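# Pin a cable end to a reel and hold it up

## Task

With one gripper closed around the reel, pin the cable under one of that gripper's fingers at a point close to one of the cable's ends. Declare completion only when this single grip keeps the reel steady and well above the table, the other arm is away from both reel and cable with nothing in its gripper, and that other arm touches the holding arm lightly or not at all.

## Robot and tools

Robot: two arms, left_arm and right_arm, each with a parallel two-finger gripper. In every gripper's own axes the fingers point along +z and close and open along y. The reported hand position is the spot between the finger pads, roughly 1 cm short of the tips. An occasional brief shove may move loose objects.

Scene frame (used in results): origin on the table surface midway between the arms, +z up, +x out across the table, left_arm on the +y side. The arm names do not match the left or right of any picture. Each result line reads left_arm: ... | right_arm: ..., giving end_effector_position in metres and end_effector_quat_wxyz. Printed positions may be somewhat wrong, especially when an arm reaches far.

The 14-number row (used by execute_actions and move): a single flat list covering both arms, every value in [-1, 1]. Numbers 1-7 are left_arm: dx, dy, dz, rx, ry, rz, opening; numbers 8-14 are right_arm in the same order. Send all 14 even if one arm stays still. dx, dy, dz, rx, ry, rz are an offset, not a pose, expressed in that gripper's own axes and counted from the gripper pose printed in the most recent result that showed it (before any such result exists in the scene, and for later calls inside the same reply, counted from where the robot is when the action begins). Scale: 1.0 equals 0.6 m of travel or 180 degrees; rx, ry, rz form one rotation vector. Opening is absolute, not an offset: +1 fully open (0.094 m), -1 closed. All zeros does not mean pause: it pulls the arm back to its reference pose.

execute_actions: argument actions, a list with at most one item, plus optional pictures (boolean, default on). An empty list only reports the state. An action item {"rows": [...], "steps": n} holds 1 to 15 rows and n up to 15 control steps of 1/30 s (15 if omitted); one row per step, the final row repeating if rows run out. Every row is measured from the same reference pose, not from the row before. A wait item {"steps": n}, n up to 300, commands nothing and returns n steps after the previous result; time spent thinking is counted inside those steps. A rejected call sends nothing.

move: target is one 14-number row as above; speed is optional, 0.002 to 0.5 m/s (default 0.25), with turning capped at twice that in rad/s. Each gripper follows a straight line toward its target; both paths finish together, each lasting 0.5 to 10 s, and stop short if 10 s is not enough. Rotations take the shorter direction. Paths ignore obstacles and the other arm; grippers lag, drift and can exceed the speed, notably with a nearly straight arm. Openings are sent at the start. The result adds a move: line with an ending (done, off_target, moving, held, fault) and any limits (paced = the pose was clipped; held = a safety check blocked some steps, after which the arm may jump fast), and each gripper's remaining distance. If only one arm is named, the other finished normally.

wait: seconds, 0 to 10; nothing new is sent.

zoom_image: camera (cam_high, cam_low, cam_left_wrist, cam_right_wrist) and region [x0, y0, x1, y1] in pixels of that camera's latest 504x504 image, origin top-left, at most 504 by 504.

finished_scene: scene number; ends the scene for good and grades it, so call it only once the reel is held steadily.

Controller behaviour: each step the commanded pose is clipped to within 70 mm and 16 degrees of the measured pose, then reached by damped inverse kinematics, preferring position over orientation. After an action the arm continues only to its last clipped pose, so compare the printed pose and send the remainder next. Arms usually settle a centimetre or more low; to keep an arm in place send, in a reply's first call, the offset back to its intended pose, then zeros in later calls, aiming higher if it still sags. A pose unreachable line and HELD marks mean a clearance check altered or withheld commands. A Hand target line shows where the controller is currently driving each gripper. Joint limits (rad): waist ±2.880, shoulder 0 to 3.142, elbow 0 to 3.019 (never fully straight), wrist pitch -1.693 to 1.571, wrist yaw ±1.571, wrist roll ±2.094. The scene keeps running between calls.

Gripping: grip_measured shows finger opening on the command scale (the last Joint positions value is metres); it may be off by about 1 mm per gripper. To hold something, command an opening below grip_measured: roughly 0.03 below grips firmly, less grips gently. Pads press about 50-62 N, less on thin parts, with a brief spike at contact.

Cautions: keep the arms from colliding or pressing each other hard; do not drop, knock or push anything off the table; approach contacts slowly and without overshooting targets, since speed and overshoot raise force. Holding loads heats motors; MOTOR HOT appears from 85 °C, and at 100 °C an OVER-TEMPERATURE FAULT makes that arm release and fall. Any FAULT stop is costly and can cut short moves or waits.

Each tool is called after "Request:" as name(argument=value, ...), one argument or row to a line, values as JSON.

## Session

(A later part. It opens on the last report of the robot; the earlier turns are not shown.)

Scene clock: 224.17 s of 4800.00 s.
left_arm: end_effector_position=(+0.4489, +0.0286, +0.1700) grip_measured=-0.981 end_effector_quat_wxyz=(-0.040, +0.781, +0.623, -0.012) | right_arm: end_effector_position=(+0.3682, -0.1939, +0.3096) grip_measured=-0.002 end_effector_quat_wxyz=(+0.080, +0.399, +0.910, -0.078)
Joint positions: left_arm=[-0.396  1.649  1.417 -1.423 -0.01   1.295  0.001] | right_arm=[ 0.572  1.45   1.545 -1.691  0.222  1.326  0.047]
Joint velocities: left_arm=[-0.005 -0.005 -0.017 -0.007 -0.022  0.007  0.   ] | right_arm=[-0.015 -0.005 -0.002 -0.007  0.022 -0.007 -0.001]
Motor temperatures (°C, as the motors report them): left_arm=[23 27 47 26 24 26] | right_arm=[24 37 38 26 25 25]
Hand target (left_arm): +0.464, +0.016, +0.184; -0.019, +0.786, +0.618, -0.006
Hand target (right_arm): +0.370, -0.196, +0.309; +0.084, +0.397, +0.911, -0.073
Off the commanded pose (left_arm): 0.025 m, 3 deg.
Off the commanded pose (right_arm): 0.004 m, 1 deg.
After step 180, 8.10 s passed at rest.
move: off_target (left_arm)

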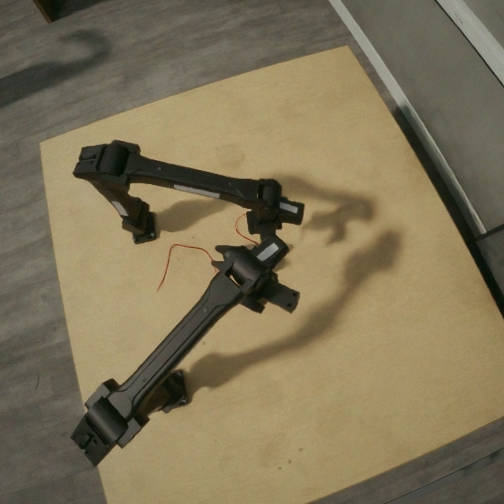

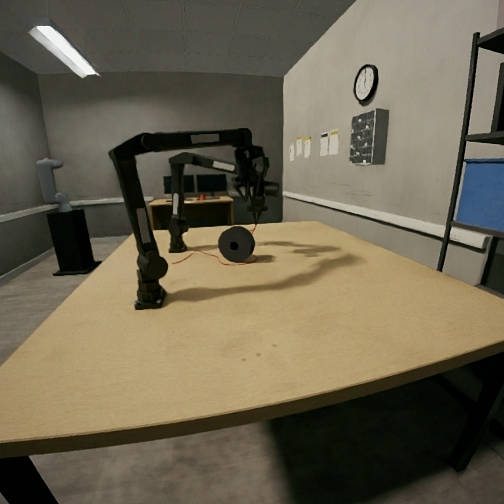

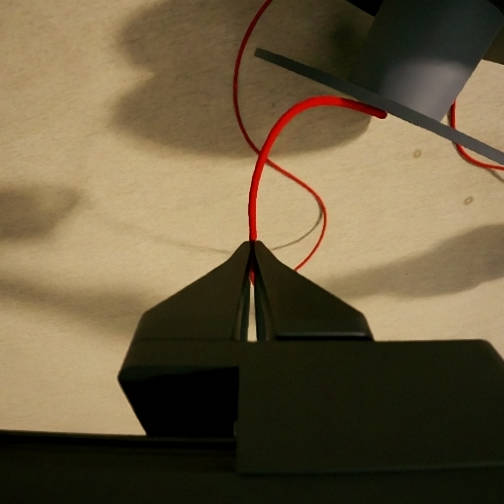

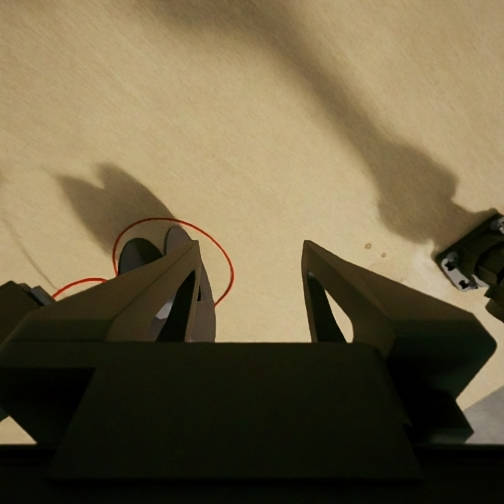

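Request:
move(
  target=[0, 0, 0, 0, 0, 0, -1, 0.15, 0.21, 0.1, 0, 0, -0.08, 0.0],
  speed=0.12,
)

Scene clock: 234.50 s of 4800.00 s.
left_arm: end_effector_position=(+0.4489, +0.0286, +0.1700) grip_measured=-0.981 end_effector_quat_wxyz=(-0.040, +0.782, +0.622, -0.012) | right_arm: end_effector_position=(+0.3739, -0.1403, +0.2618) grip_measured=-0.002 end_effector_quat_wxyz=(+0.065, +0.349, +0.929, -0.100)
Joint positions: left_arm=[-0.396  1.649  1.417 -1.423 -0.01   1.298  0.001] | right_arm=[ 0.671  1.563  1.543 -1.642  0.222  1.325  0.047]
Joint velocities: left_arm=[-0.005 -0.005 -0.002  0.017  0.022 -0.081 -0.   ] | right_arm=[ 0.015 -0.015 -0.002  0.012  0.022  0.066  0.   ]
Motor temperatures (°C, as the motors report them): left_arm=[23 28 48 26 24 26] | right_arm=[24 36 38 26 25 25]
Hand target (left_arm): +0.449, +0.029, +0.170; -0.040, +0.781, +0.623, -0.012
Hand target (right_arm): +0.375, -0.142, +0.264; +0.066, +0.352, +0.929, -0.098
Off the commanded pose (left_arm): 0.000 m, 0 deg.
Off the commanded pose (right_arm): 0.097 m, 8 deg; position clipped at the last step of the last action.
After step 180, 2.70 s passed at rest.
move: held (right_arm); limits=paced,held; held on 27 of 49 steps (right_arm), including the last (right_arm)
pose unreachable (right arm): on one or more control steps of this call this arm could not follow its commanded pose, so it was not sent that pose on those steps. On the call's last step it was still not sent that pose. It may still have moved: this result reports where it is.
cause: the commanded pose would bring a part of the arm too close to another arm (this arm's wrist (the part past joint 4) and the other arm's wrist (the part past joint 4)).

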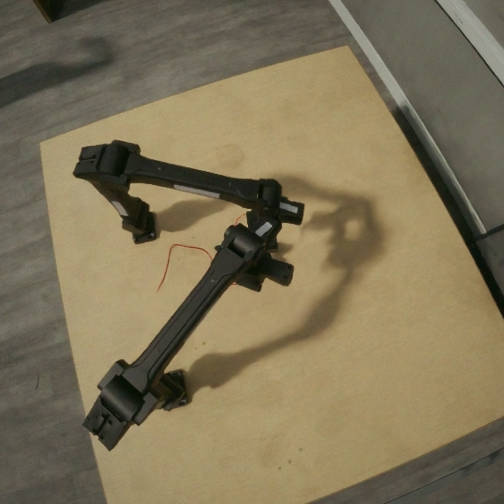

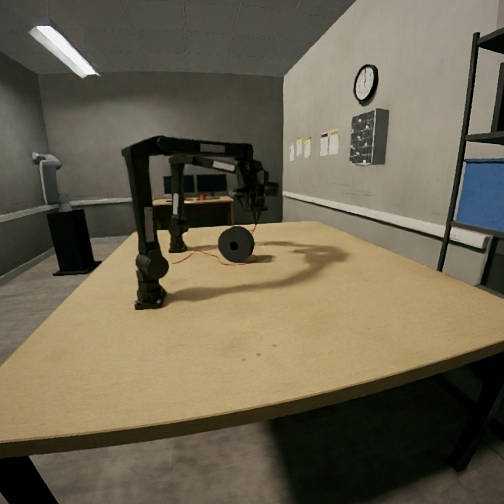

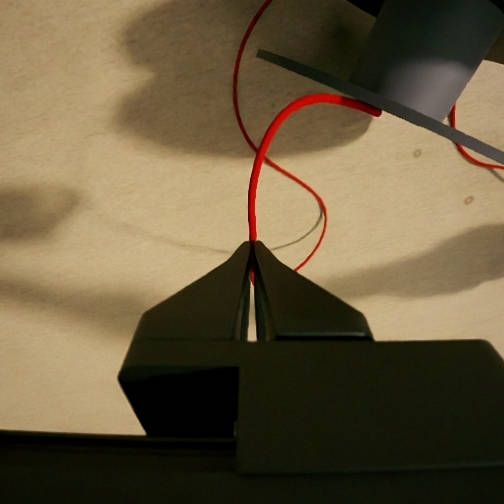

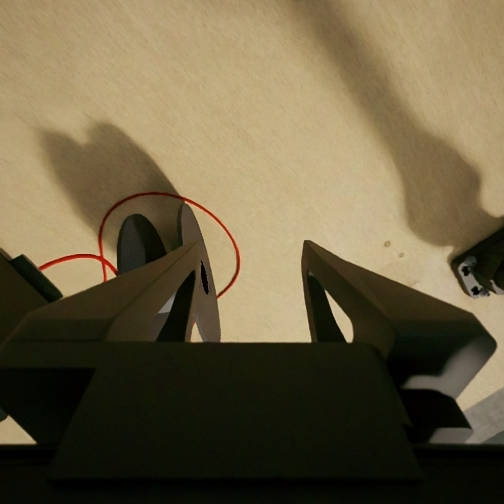

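Request:
move(
  target=[0, 0, 0, 0, -0.12, 0, -1, 0.08, 0.12, 0.08, -0.11, 0.06, 0, 0.0],
  speed=0.1,
)

Scene clock: 245.10 s of 4800.00 s.
left_arm: end_effector_position=(+0.4491, +0.0258, +0.1675) grip_measured=-0.981 end_effector_quat_wxyz=(+0.069, +0.764, +0.621, -0.161) | right_arm: end_effector_position=(+0.3901, -0.0725, +0.1935) grip_measured=-0.002 end_effector_quat_wxyz=(+0.032, +0.350, +0.933, +0.083)
Joint positions: left_arm=[-0.273  1.624  1.352 -1.34   0.35   1.409  0.001] | right_arm=[ 0.675  1.548  1.351 -1.2   -0.044  1.32   0.047]
Joint velocities: left_arm=[ 0.015 -0.005 -0.007 -0.007  0.022 -0.007  0.001] | right_arm=[-0.005 -0.005 -0.017 -0.007 -0.022 -0.007 -0.001]
Motor temperatures (°C, as the motors report them): left_arm=[23 29 45 26 24 26] | right_arm=[24 37 38 26 25 25]
Hand target (left_arm): +0.448, +0.028, +0.169; +0.076, +0.765, +0.619, -0.160
Hand target (right_arm): +0.389, -0.068, +0.195; +0.036, +0.341, +0.935, +0.093
Off the commanded pose (left_arm): 0.004 m, 1 deg.
Off the commanded pose (right_arm): 0.006 m, 2 deg.
After step 180, 2.33 s passed at rest.
move: done

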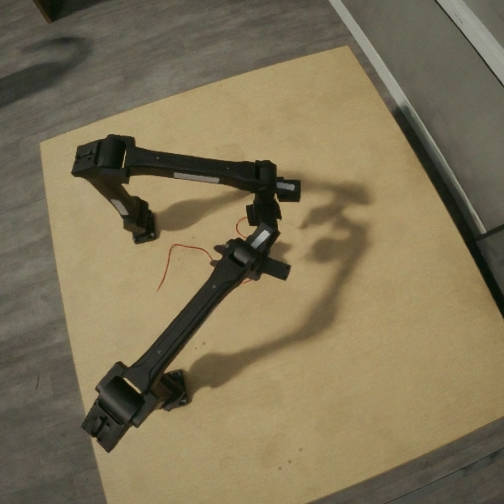

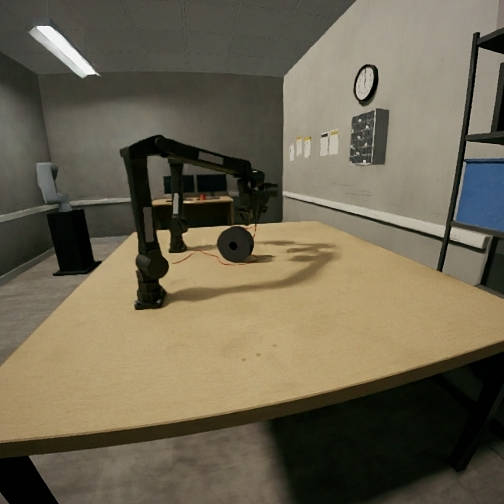

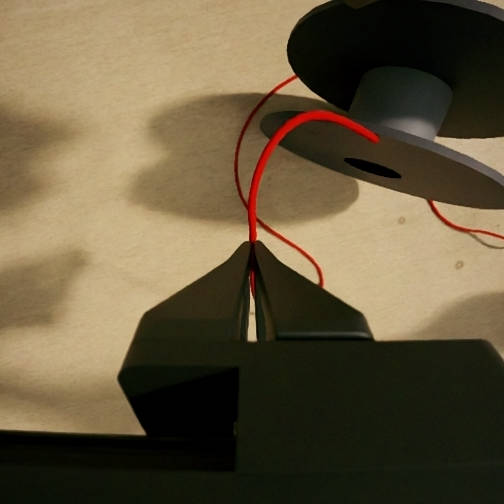

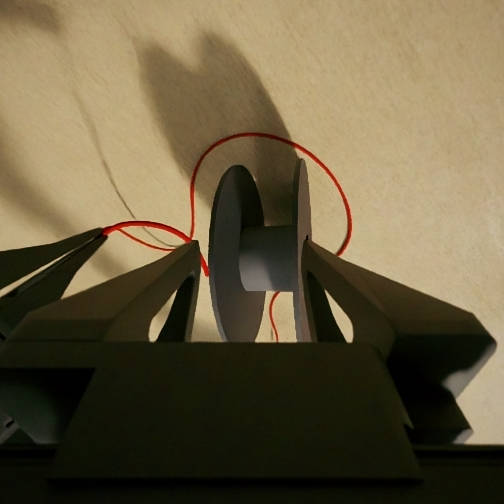

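Request:
move(
  target=[-0.025, 0, 0, 0, 0, 0, -1, 0.02, 0.035, 0.0, 0, 0, 0, 0.1],
  speed=0.05,
)

Request:
move(
  target=[0, 0, 0, 0, 0, 0, -1, 0, 0, 0.09, 0, 0, 0, 0.1],
  speed=0.05,
)

Request:
move(
  target=[0, 0, 0, 0, 0, 0, -1, 0, 0, 0, 0, 0, 0, -1],
  speed=0.05,
)

Scene clock: 256.97 s of 4800.00 s.
left_arm: end_effector_position=(+0.4437, +0.0160, +0.1675) grip_measured=-0.981 end_effector_quat_wxyz=(+0.065, +0.764, +0.620, -0.163) | right_arm: end_effector_position=(+0.3825, -0.0599, +0.1838) grip_measured=+0.098 end_effector_quat_wxyz=(+0.025, +0.346, +0.935, +0.075)
Joint positions: left_arm=[-0.296  1.624  1.352 -1.34   0.35   1.386  0.001] | right_arm=[ 0.705  1.569  1.351 -1.2   -0.041  1.34   0.052]
Joint velocities: left_arm=[-0.005  0.015 -0.012  0.012  0.007 -0.066 -0.001] | right_arm=[-0.005  0.005  0.007 -0.002 -0.022 -0.037 -0.   ]
Motor temperatures (°C, as the motors report them): left_arm=[23 30 43 26 24 26] | right_arm=[24 37 38 26 25 25]
Hand target (left_arm): +0.446, +0.012, +0.173; +0.069, +0.764, +0.621, -0.161
Hand target (right_arm): +0.394, -0.050, +0.198; +0.032, +0.349, +0.933, +0.083
Off the commanded pose (left_arm): 0.007 m, 0 deg.
Off the commanded pose (right_arm): 0.021 m, 1 deg.
After step 180, 5.00 s passed at rest.
move: off_target (right_arm)

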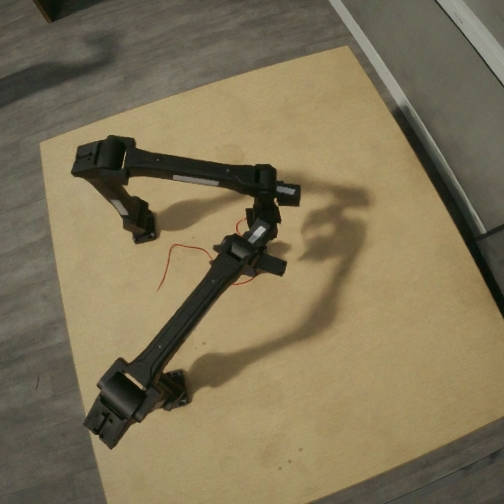

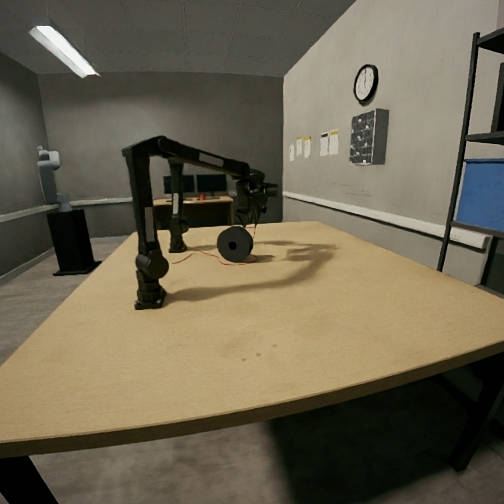

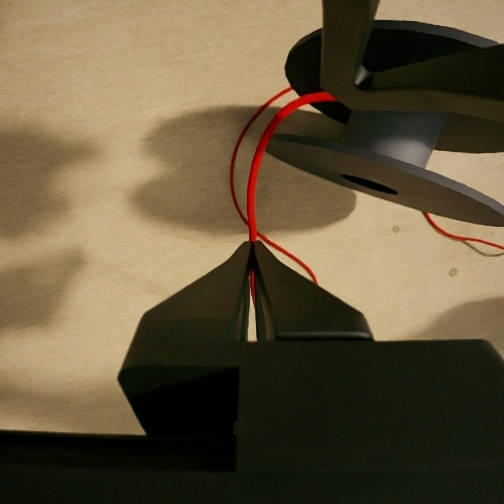

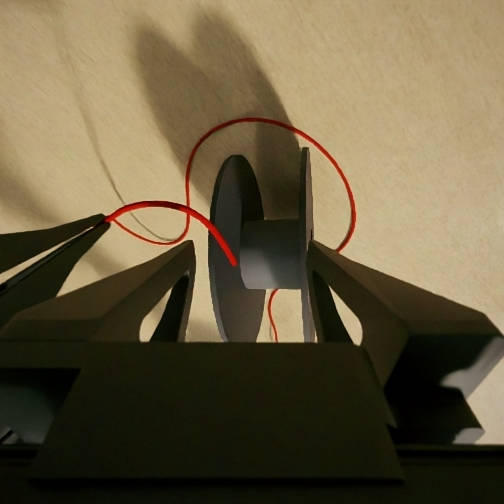

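Scene clock: 258.33 s of 4800.00 s.
left_arm: end_effector_position=(+0.4450, +0.0182, +0.1651) grip_measured=-0.981 end_effector_quat_wxyz=(+0.062, +0.763, +0.623, -0.161) | right_arm: end_effector_position=(+0.3920, -0.0530, +0.1658) grip_measured=+0.098 end_effector_quat_wxyz=(+0.042, +0.344, +0.933, +0.100)
Joint positions: left_arm=[-0.293  1.628  1.352 -1.34   0.344  1.386  0.001] | right_arm=[ 0.705  1.575  1.302 -1.085 -0.041  1.34   0.052]
Joint velocities: left_arm=[ 0.005  0.005 -0.007  0.007  0.022 -0.037 -0.   ] | right_arm=[-0.015  0.005  0.007 -0.002 -0.11  -0.022 -0.002]
Motor temperatures (°C, as the motors report them): left_arm=[23 30 43 26 24 26] | right_arm=[24 36 38 26 25 25]
Hand target (left_arm): +0.444, +0.016, +0.167; +0.065, +0.764, +0.621, -0.163
Hand target (right_arm): +0.387, -0.054, +0.132; +0.025, +0.346, +0.935, +0.075
Off the commanded pose (left_arm): 0.003 m, 0 deg.
Off the commanded pose (right_arm): 0.036 m, 3 deg.
move: off_target (right_arm)

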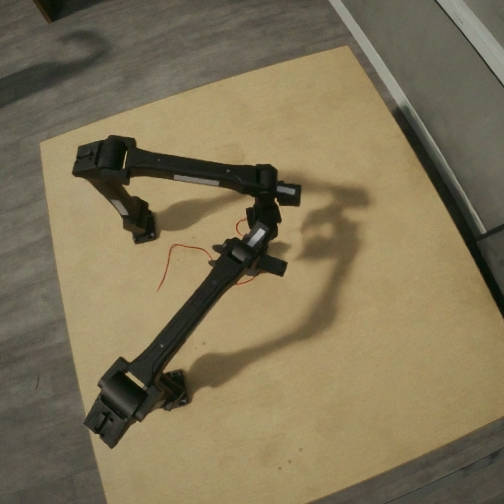

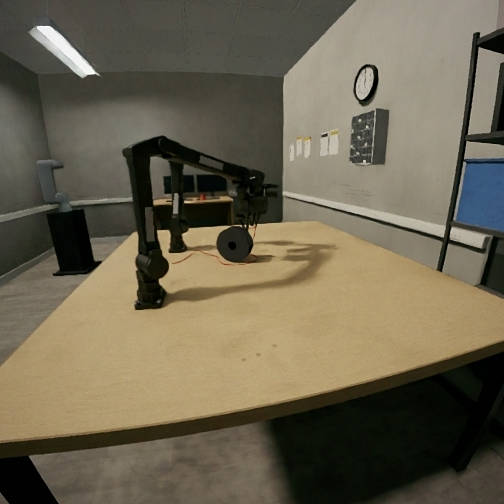

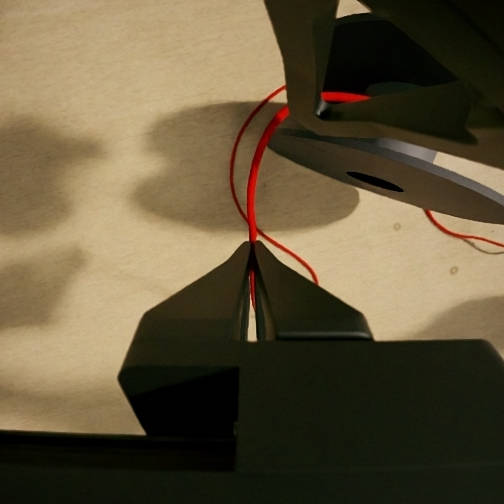

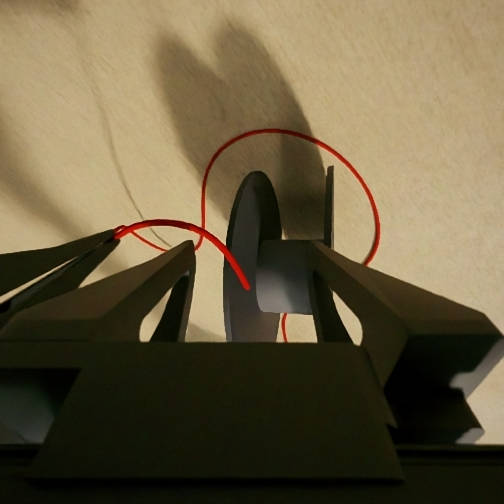

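Scene clock: 258.83 s of 4800.00 s.
left_arm: end_effector_position=(+0.4451, +0.0185, +0.1650) grip_measured=-0.981 end_effector_quat_wxyz=(+0.061, +0.764, +0.623, -0.160) | right_arm: end_effector_position=(+0.3919, -0.0531, +0.1673) grip_measured=-0.990 end_effector_quat_wxyz=(+0.043, +0.344, +0.933, +0.101)
Joint positions: left_arm=[-0.293  1.628  1.352 -1.34   0.342  1.386  0.001] | right_arm=[ 0.705  1.572  1.302 -1.085 -0.041  1.34   0.   ]
Joint velocities: left_arm=[-0.005 -0.015 -0.002  0.002  0.022  0.051 -0.001] | right_arm=[ 0.005 -0.005 -0.007 -0.022  0.037  0.007 -0.001]
Motor temperatures (°C, as the motors report them): left_arm=[23 30 43 26 24 26] | right_arm=[24 36 38 26 25 25]
Hand target (left_arm): +0.445, +0.018, +0.165; +0.062, +0.763, +0.622, -0.161
Hand target (right_arm): +0.392, -0.053, +0.166; +0.042, +0.344, +0.933, +0.100
Off the commanded pose (left_arm): 0.000 m, 0 deg.
Off the commanded pose (right_arm): 0.001 m, 0 deg.
move: done

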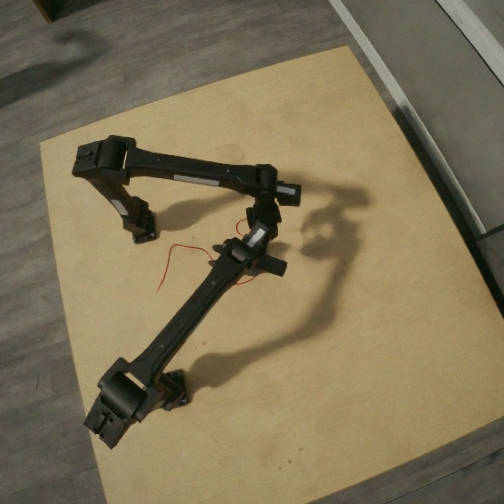

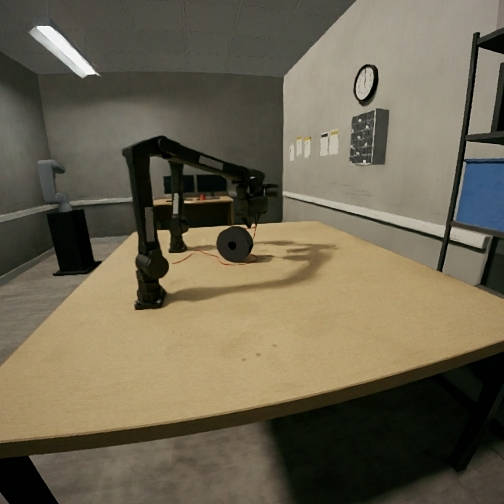

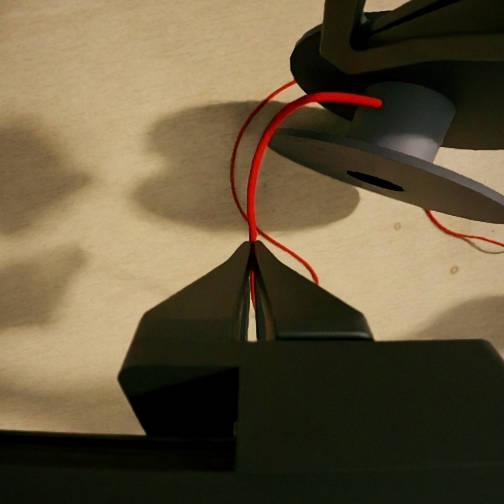

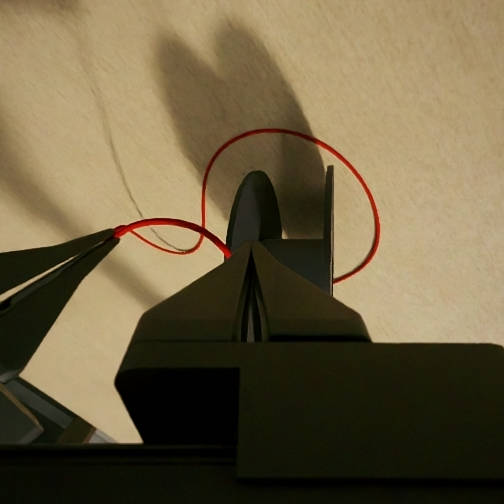

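Request:
move(
  target=[0, 0, 0, 0, 0, 0, -1, -0.01, 0.04, -0.04, 0, 0, 0, 0.1],
  speed=0.05,
)

Request:
move(
  target=[0, 0, 0, 0, 0, 0, -1, 0, 0, 0.11, 0, 0, 0, 0.1],
  speed=0.05,
)

Request:
move(
  target=[0, 0, 0, 0, 0, 0, -1, 0, 0, 0, 0, 0, 0, -1],
  speed=0.05,
)

Scene clock: 267.73 s of 4800.00 s.
left_arm: end_effector_position=(+0.4452, +0.0188, +0.1650) grip_measured=-0.981 end_effector_quat_wxyz=(+0.061, +0.763, +0.623, -0.160) | right_arm: end_effector_position=(+0.3934, -0.0520, +0.1852) grip_measured=+0.098 end_effector_quat_wxyz=(+0.038, +0.345, +0.933, +0.095)
Joint positions: left_arm=[-0.292  1.628  1.352 -1.34   0.342  1.385  0.001] | right_arm=[ 0.705  1.574  1.355 -1.151 -0.041  1.341  0.052]
Joint velocities: left_arm=[ 0.005 -0.015 -0.012 -0.002  0.022  0.037  0.   ] | right_arm=[-0.015  0.005 -0.007 -0.012  0.037  0.037 -0.001]
Motor temperatures (°C, as the motors report them): left_arm=[23 30 43 26 24 26] | right_arm=[24 36 39 26 25 25]
Hand target (left_arm): +0.445, +0.019, +0.165; +0.061, +0.763, +0.623, -0.160
Hand target (right_arm): +0.407, -0.044, +0.196; +0.043, +0.344, +0.932, +0.102
Off the commanded pose (left_arm): 0.000 m, 0 deg.
Off the commanded pose (right_arm): 0.020 m, 1 deg.
After step 180, 1.93 s passed at rest.
move: off_target (right_arm)

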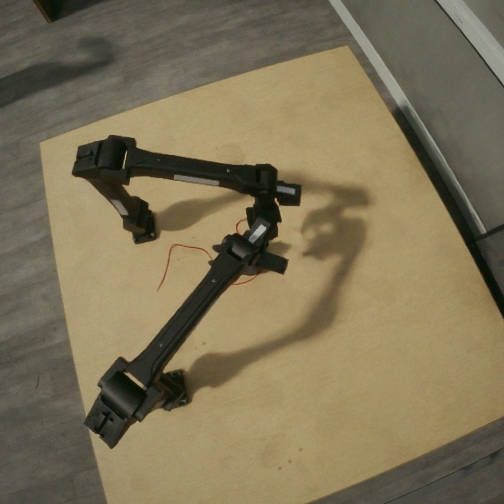

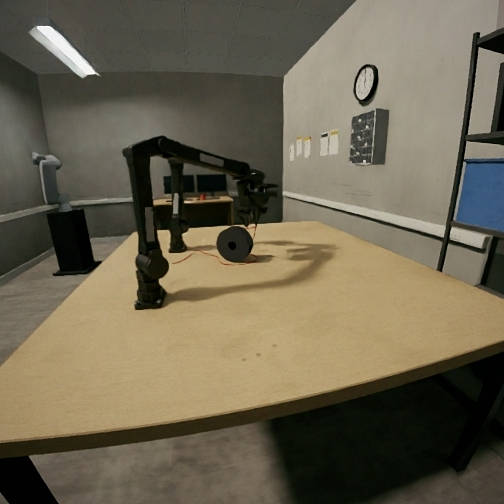

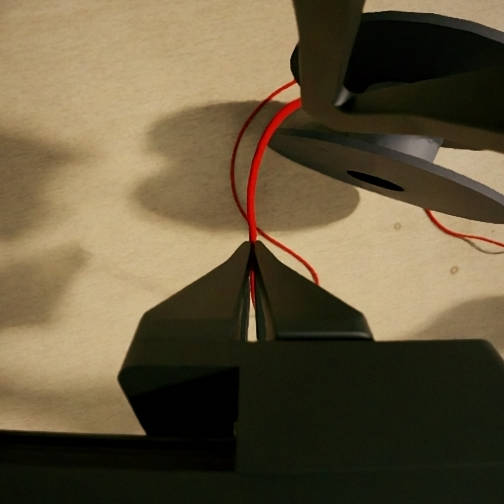

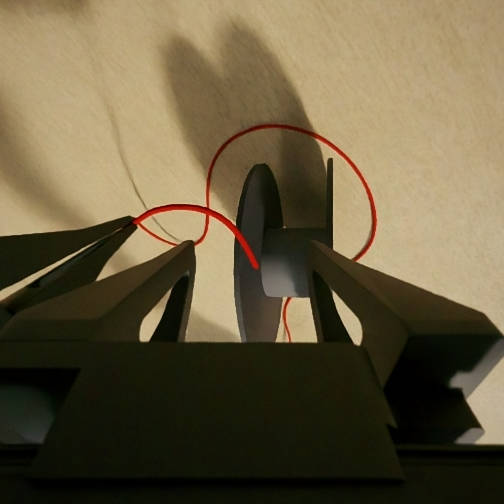

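Scene clock: 269.37 s of 4800.00 s.
left_arm: end_effector_position=(+0.4480, +0.0247, +0.1601) grip_measured=-0.981 end_effector_quat_wxyz=(+0.055, +0.760, +0.629, -0.157) | right_arm: end_effector_position=(+0.4059, -0.0429, +0.1589) grip_measured=+0.098 end_effector_quat_wxyz=(+0.054, +0.343, +0.930, +0.119)
Joint positions: left_arm=[-0.283  1.637  1.351 -1.34   0.329  1.383  0.001] | right_arm=[ 0.705  1.597  1.303 -1.017 -0.041  1.341  0.052]
Joint velocities: left_arm=[-0.005 -0.005 -0.017  0.012 -0.022 -0.051  0.001] | right_arm=[-0.005 -0.005  0.002 -0.002 -0.007 -0.095 -0.   ]
Motor temperatures (°C, as the motors report them): left_arm=[23 30 43 26 24 26] | right_arm=[24 36 39 26 25 25]
Hand target (left_arm): +0.445, +0.019, +0.165; +0.061, +0.763, +0.623, -0.160
Hand target (right_arm): +0.402, -0.043, +0.123; +0.039, +0.344, +0.933, +0.095
Off the commanded pose (left_arm): 0.008 m, 1 deg.
Off the commanded pose (right_arm): 0.039 m, 3 deg.
move: off_target (right_arm)

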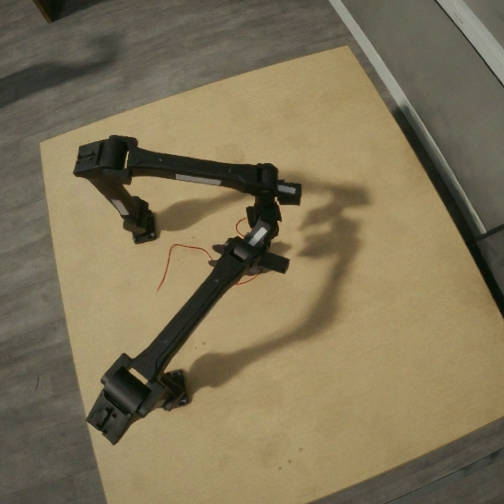

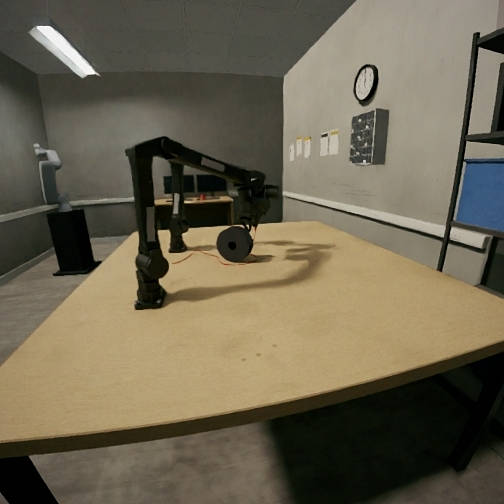

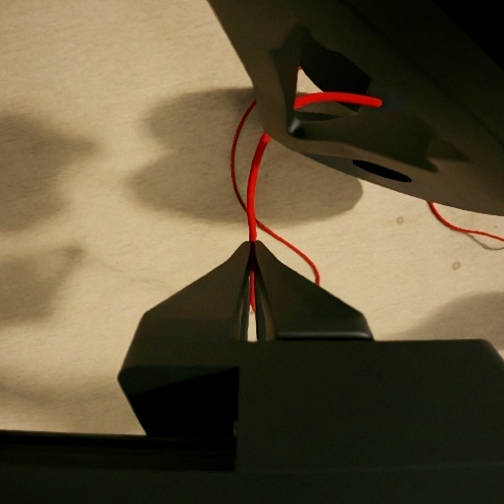

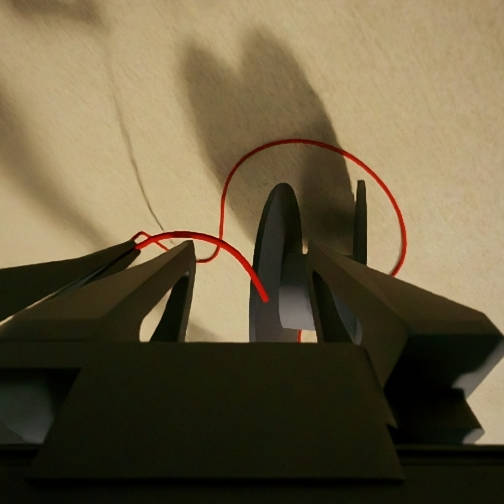

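Scene clock: 269.87 s of 4800.00 s.
left_arm: end_effector_position=(+0.4483, +0.0253, +0.1597) grip_measured=-0.981 end_effector_quat_wxyz=(+0.054, +0.760, +0.629, -0.155) | right_arm: end_effector_position=(+0.4058, -0.0430, +0.1603) grip_measured=-0.990 end_effector_quat_wxyz=(+0.055, +0.343, +0.930, +0.120)
Joint positions: left_arm=[-0.283  1.637  1.351 -1.34   0.325  1.383  0.001] | right_arm=[ 0.705  1.595  1.303 -1.017 -0.041  1.341  0.   ]
Joint velocities: left_arm=[-0.005 -0.005  0.007 -0.007 -0.037  0.066  0.   ] | right_arm=[-0.015 -0.015  0.002  0.017  0.037 -0.022 -0.   ]
Motor temperatures (°C, as the motors report them): left_arm=[23 30 43 26 24 26] | right_arm=[24 36 39 26 25 25]
Hand target (left_arm): +0.448, +0.025, +0.160; +0.055, +0.760, +0.629, -0.157
Hand target (right_arm): +0.406, -0.043, +0.159; +0.054, +0.343, +0.930, +0.119
Off the commanded pose (left_arm): 0.001 m, 0 deg.
Off the commanded pose (right_arm): 0.001 m, 0 deg.
move: done

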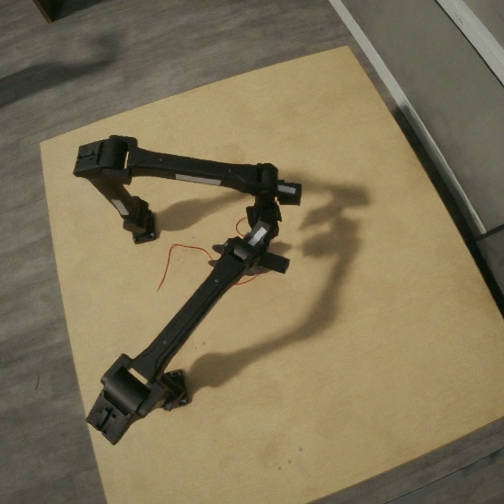

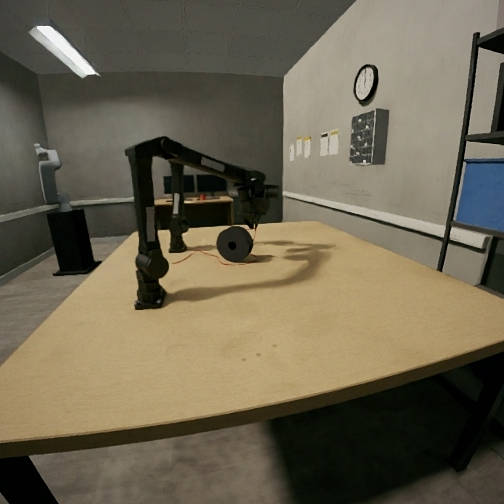

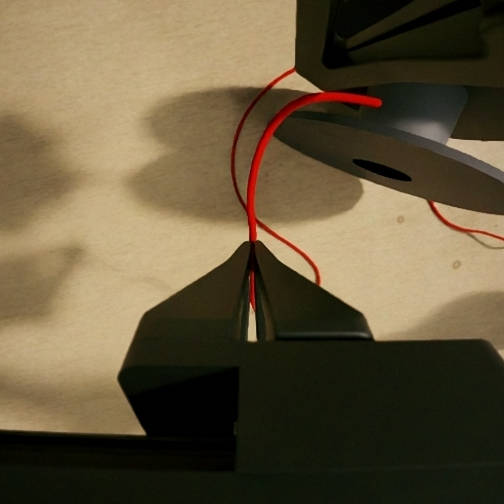

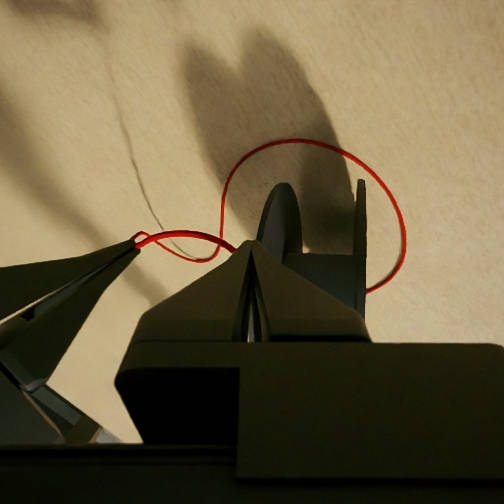

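Request:
move(
  target=[0.02, 0, 0.07, 0, -0.08, 0, -1, 0, 0, -0.02, 0, 0, 0, 0.1],
  speed=0.05,
)

Request:
move(
  target=[0, 0, 0, 0, 0, 0, -1, 0, 0, 0.09, 0, 0, 0, 0.1],
  speed=0.05,
)

Request:
move(
  target=[0, 0, 0, 0, 0, 0, -1, 0, 0, 0, 0, 0, 0, -1],
  speed=0.05,
)

Scene clock: 279.13 s of 4800.00 s.
left_arm: end_effector_position=(+0.4436, +0.0213, +0.1257) grip_measured=-0.981 end_effector_quat_wxyz=(+0.134, +0.736, +0.616, -0.245) | right_arm: end_effector_position=(+0.4040, -0.0443, +0.1634) grip_measured=+0.098 end_effector_quat_wxyz=(+0.055, +0.343, +0.930, +0.120)
Joint positions: left_arm=[-0.214  1.651  1.225 -1.181  0.566  1.442  0.001] | right_arm=[ 0.705  1.587  1.303 -1.026 -0.041  1.341  0.052]
Joint velocities: left_arm=[-0.005 -0.005 -0.002 -0.012  0.066 -0.051 -0.001] | right_arm=[ 0.005  0.015  0.002 -0.002 -0.037  0.007 -0.   ]
Motor temperatures (°C, as the motors report them): left_arm=[23 30 43 26 24 26] | right_arm=[24 36 39 26 25 25]
Hand target (left_arm): +0.443, +0.024, +0.116; +0.131, +0.734, +0.617, -0.250
Hand target (right_arm): +0.403, -0.045, +0.172; +0.055, +0.343, +0.930, +0.120
Off the commanded pose (left_arm): 0.010 m, 1 deg.
Off the commanded pose (right_arm): 0.009 m, 0 deg.
After step 180, 0.47 s passed at rest.
move: done

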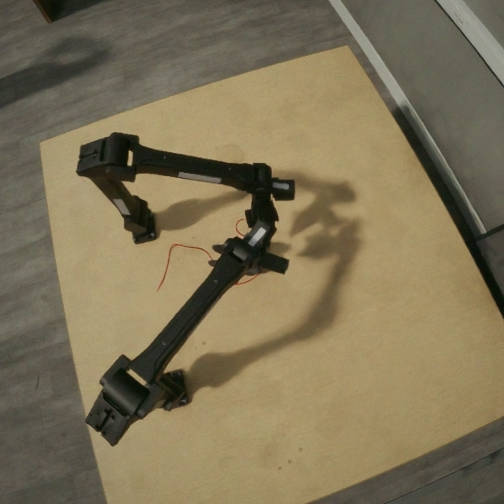

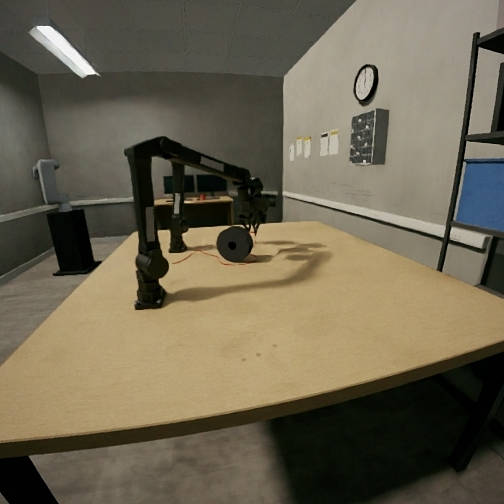

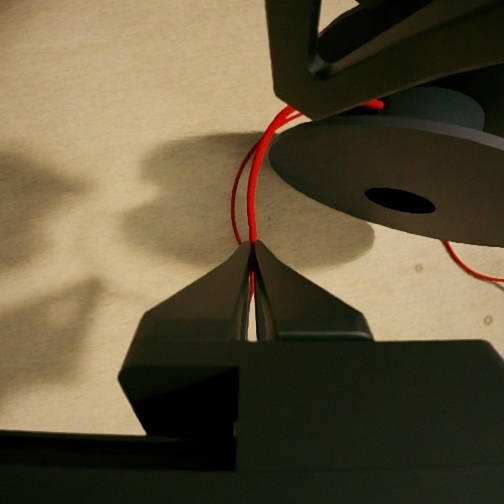

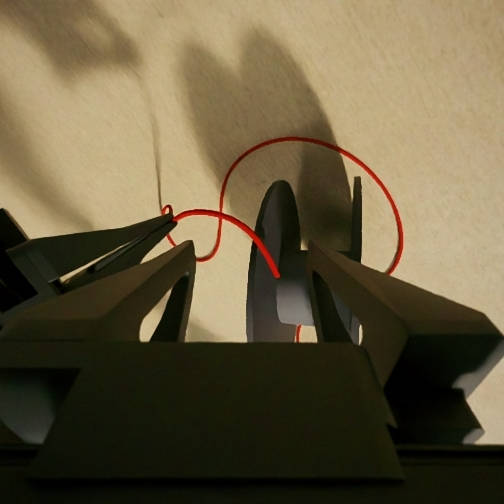

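Scene clock: 280.53 s of 4800.00 s.
left_arm: end_effector_position=(+0.4436, +0.0213, +0.1257) grip_measured=-0.981 end_effector_quat_wxyz=(+0.134, +0.736, +0.616, -0.245) | right_arm: end_effector_position=(+0.4142, -0.0369, +0.1248) grip_measured=+0.098 end_effector_quat_wxyz=(+0.057, +0.343, +0.930, +0.122)
Joint positions: left_arm=[-0.214  1.651  1.225 -1.181  0.566  1.442  0.001] | right_arm=[ 0.705  1.648  1.269 -0.925 -0.041  1.341  0.052]
Joint velocities: left_arm=[-0.024  0.005 -0.027 -0.022  0.022 -0.022 -0.   ] | right_arm=[-0.005 -0.015  0.002  0.017  0.037 -0.037 -0.001]
Motor temperatures (°C, as the motors report them): left_arm=[23 30 43 26 24 26] | right_arm=[24 36 39 26 25 25]
Hand target (left_arm): +0.444, +0.021, +0.126; +0.134, +0.736, +0.616, -0.245
Hand target (right_arm): +0.414, -0.034, +0.112; +0.055, +0.343, +0.930, +0.119
Off the commanded pose (left_arm): 0.000 m, 0 deg.
Off the commanded pose (right_arm): 0.014 m, 0 deg.
move: off_target (right_arm)

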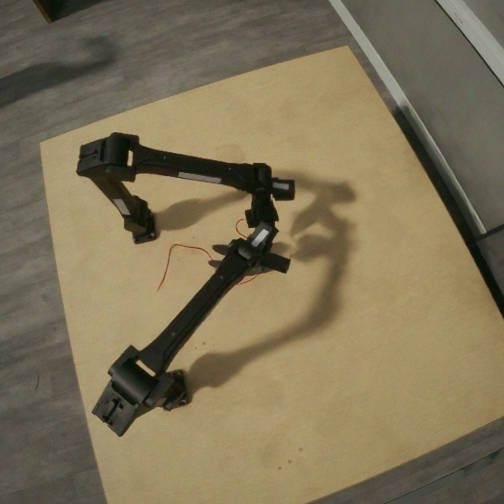

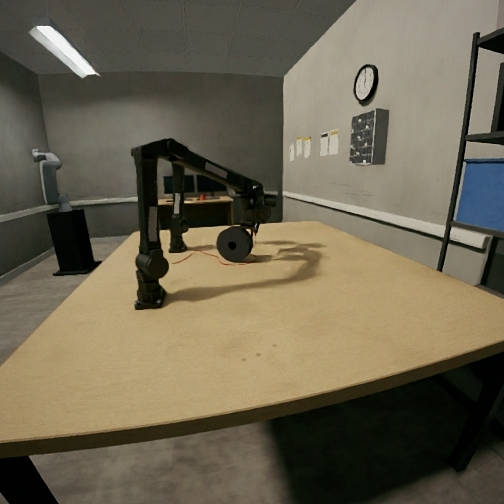

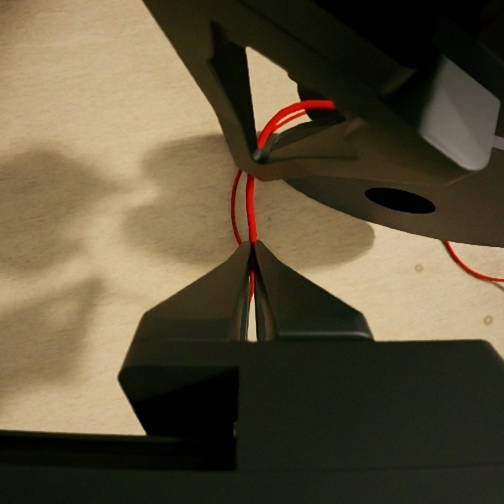

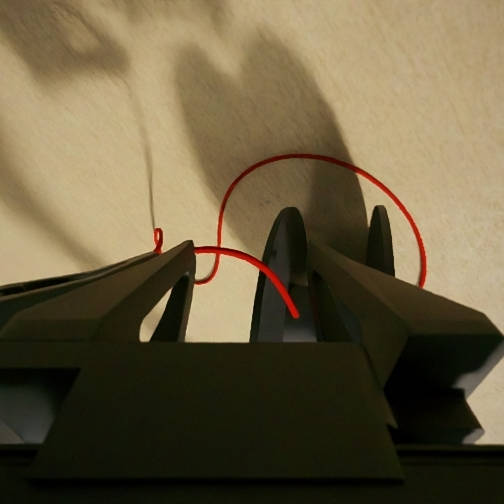

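Scene clock: 281.03 s of 4800.00 s.
left_arm: end_effector_position=(+0.4436, +0.0213, +0.1257) grip_measured=-0.981 end_effector_quat_wxyz=(+0.134, +0.736, +0.616, -0.245) | right_arm: end_effector_position=(+0.4142, -0.0369, +0.1248) grip_measured=-0.990 end_effector_quat_wxyz=(+0.057, +0.343, +0.930, +0.122)
Joint positions: left_arm=[-0.214  1.651  1.225 -1.181  0.566  1.442  0.001] | right_arm=[ 0.705  1.648  1.269 -0.925 -0.041  1.341  0.   ]
Joint velocities: left_arm=[-0.005 -0.015  0.007 -0.012  0.007 -0.066  0.001] | right_arm=[ 0.005  0.005 -0.002 -0.002 -0.007 -0.007  0.   ]
Motor temperatures (°C, as the motors report them): left_arm=[23 30 42 26 24 26] | right_arm=[24 36 39 26 25 25]
Hand target (left_arm): +0.444, +0.021, +0.126; +0.134, +0.736, +0.616, -0.245
Hand target (right_arm): +0.414, -0.037, +0.125; +0.057, +0.343, +0.930, +0.122
Off the commanded pose (left_arm): 0.000 m, 0 deg.
Off the commanded pose (right_arm): 0.000 m, 0 deg.
move: done

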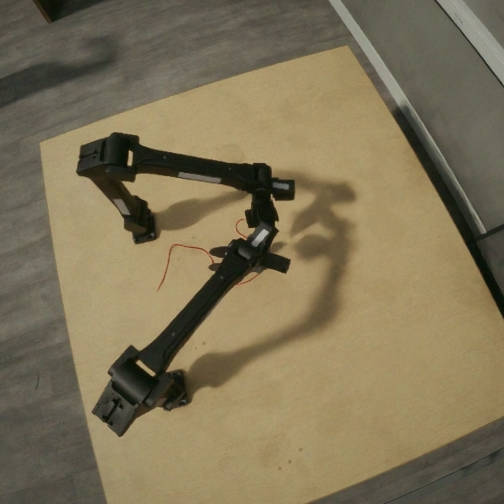

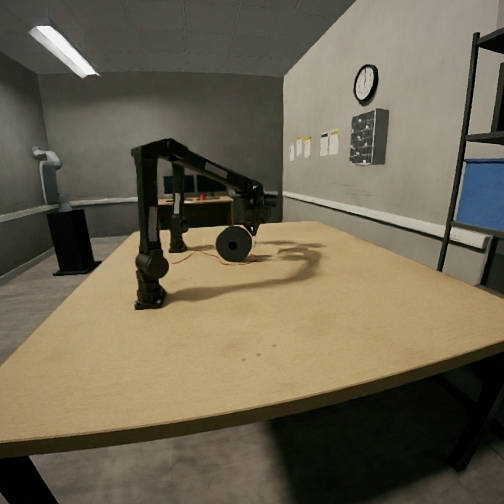

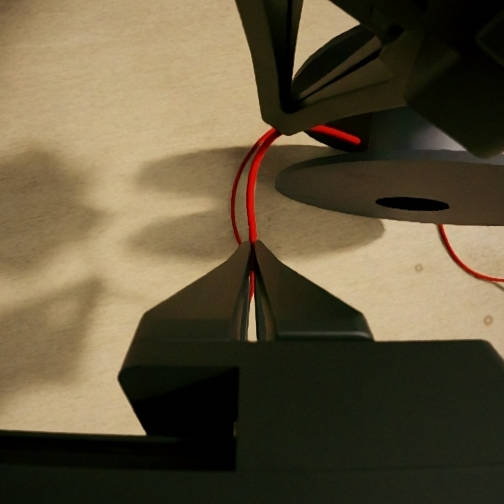

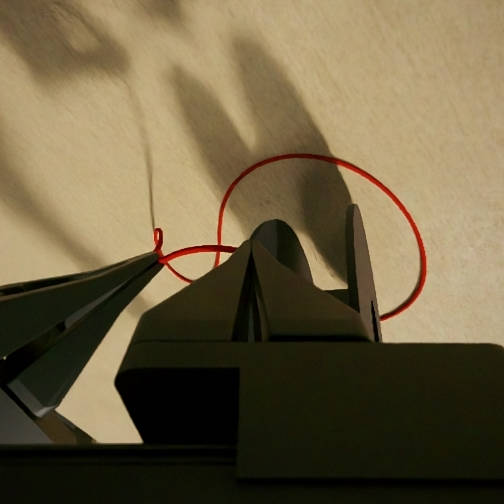

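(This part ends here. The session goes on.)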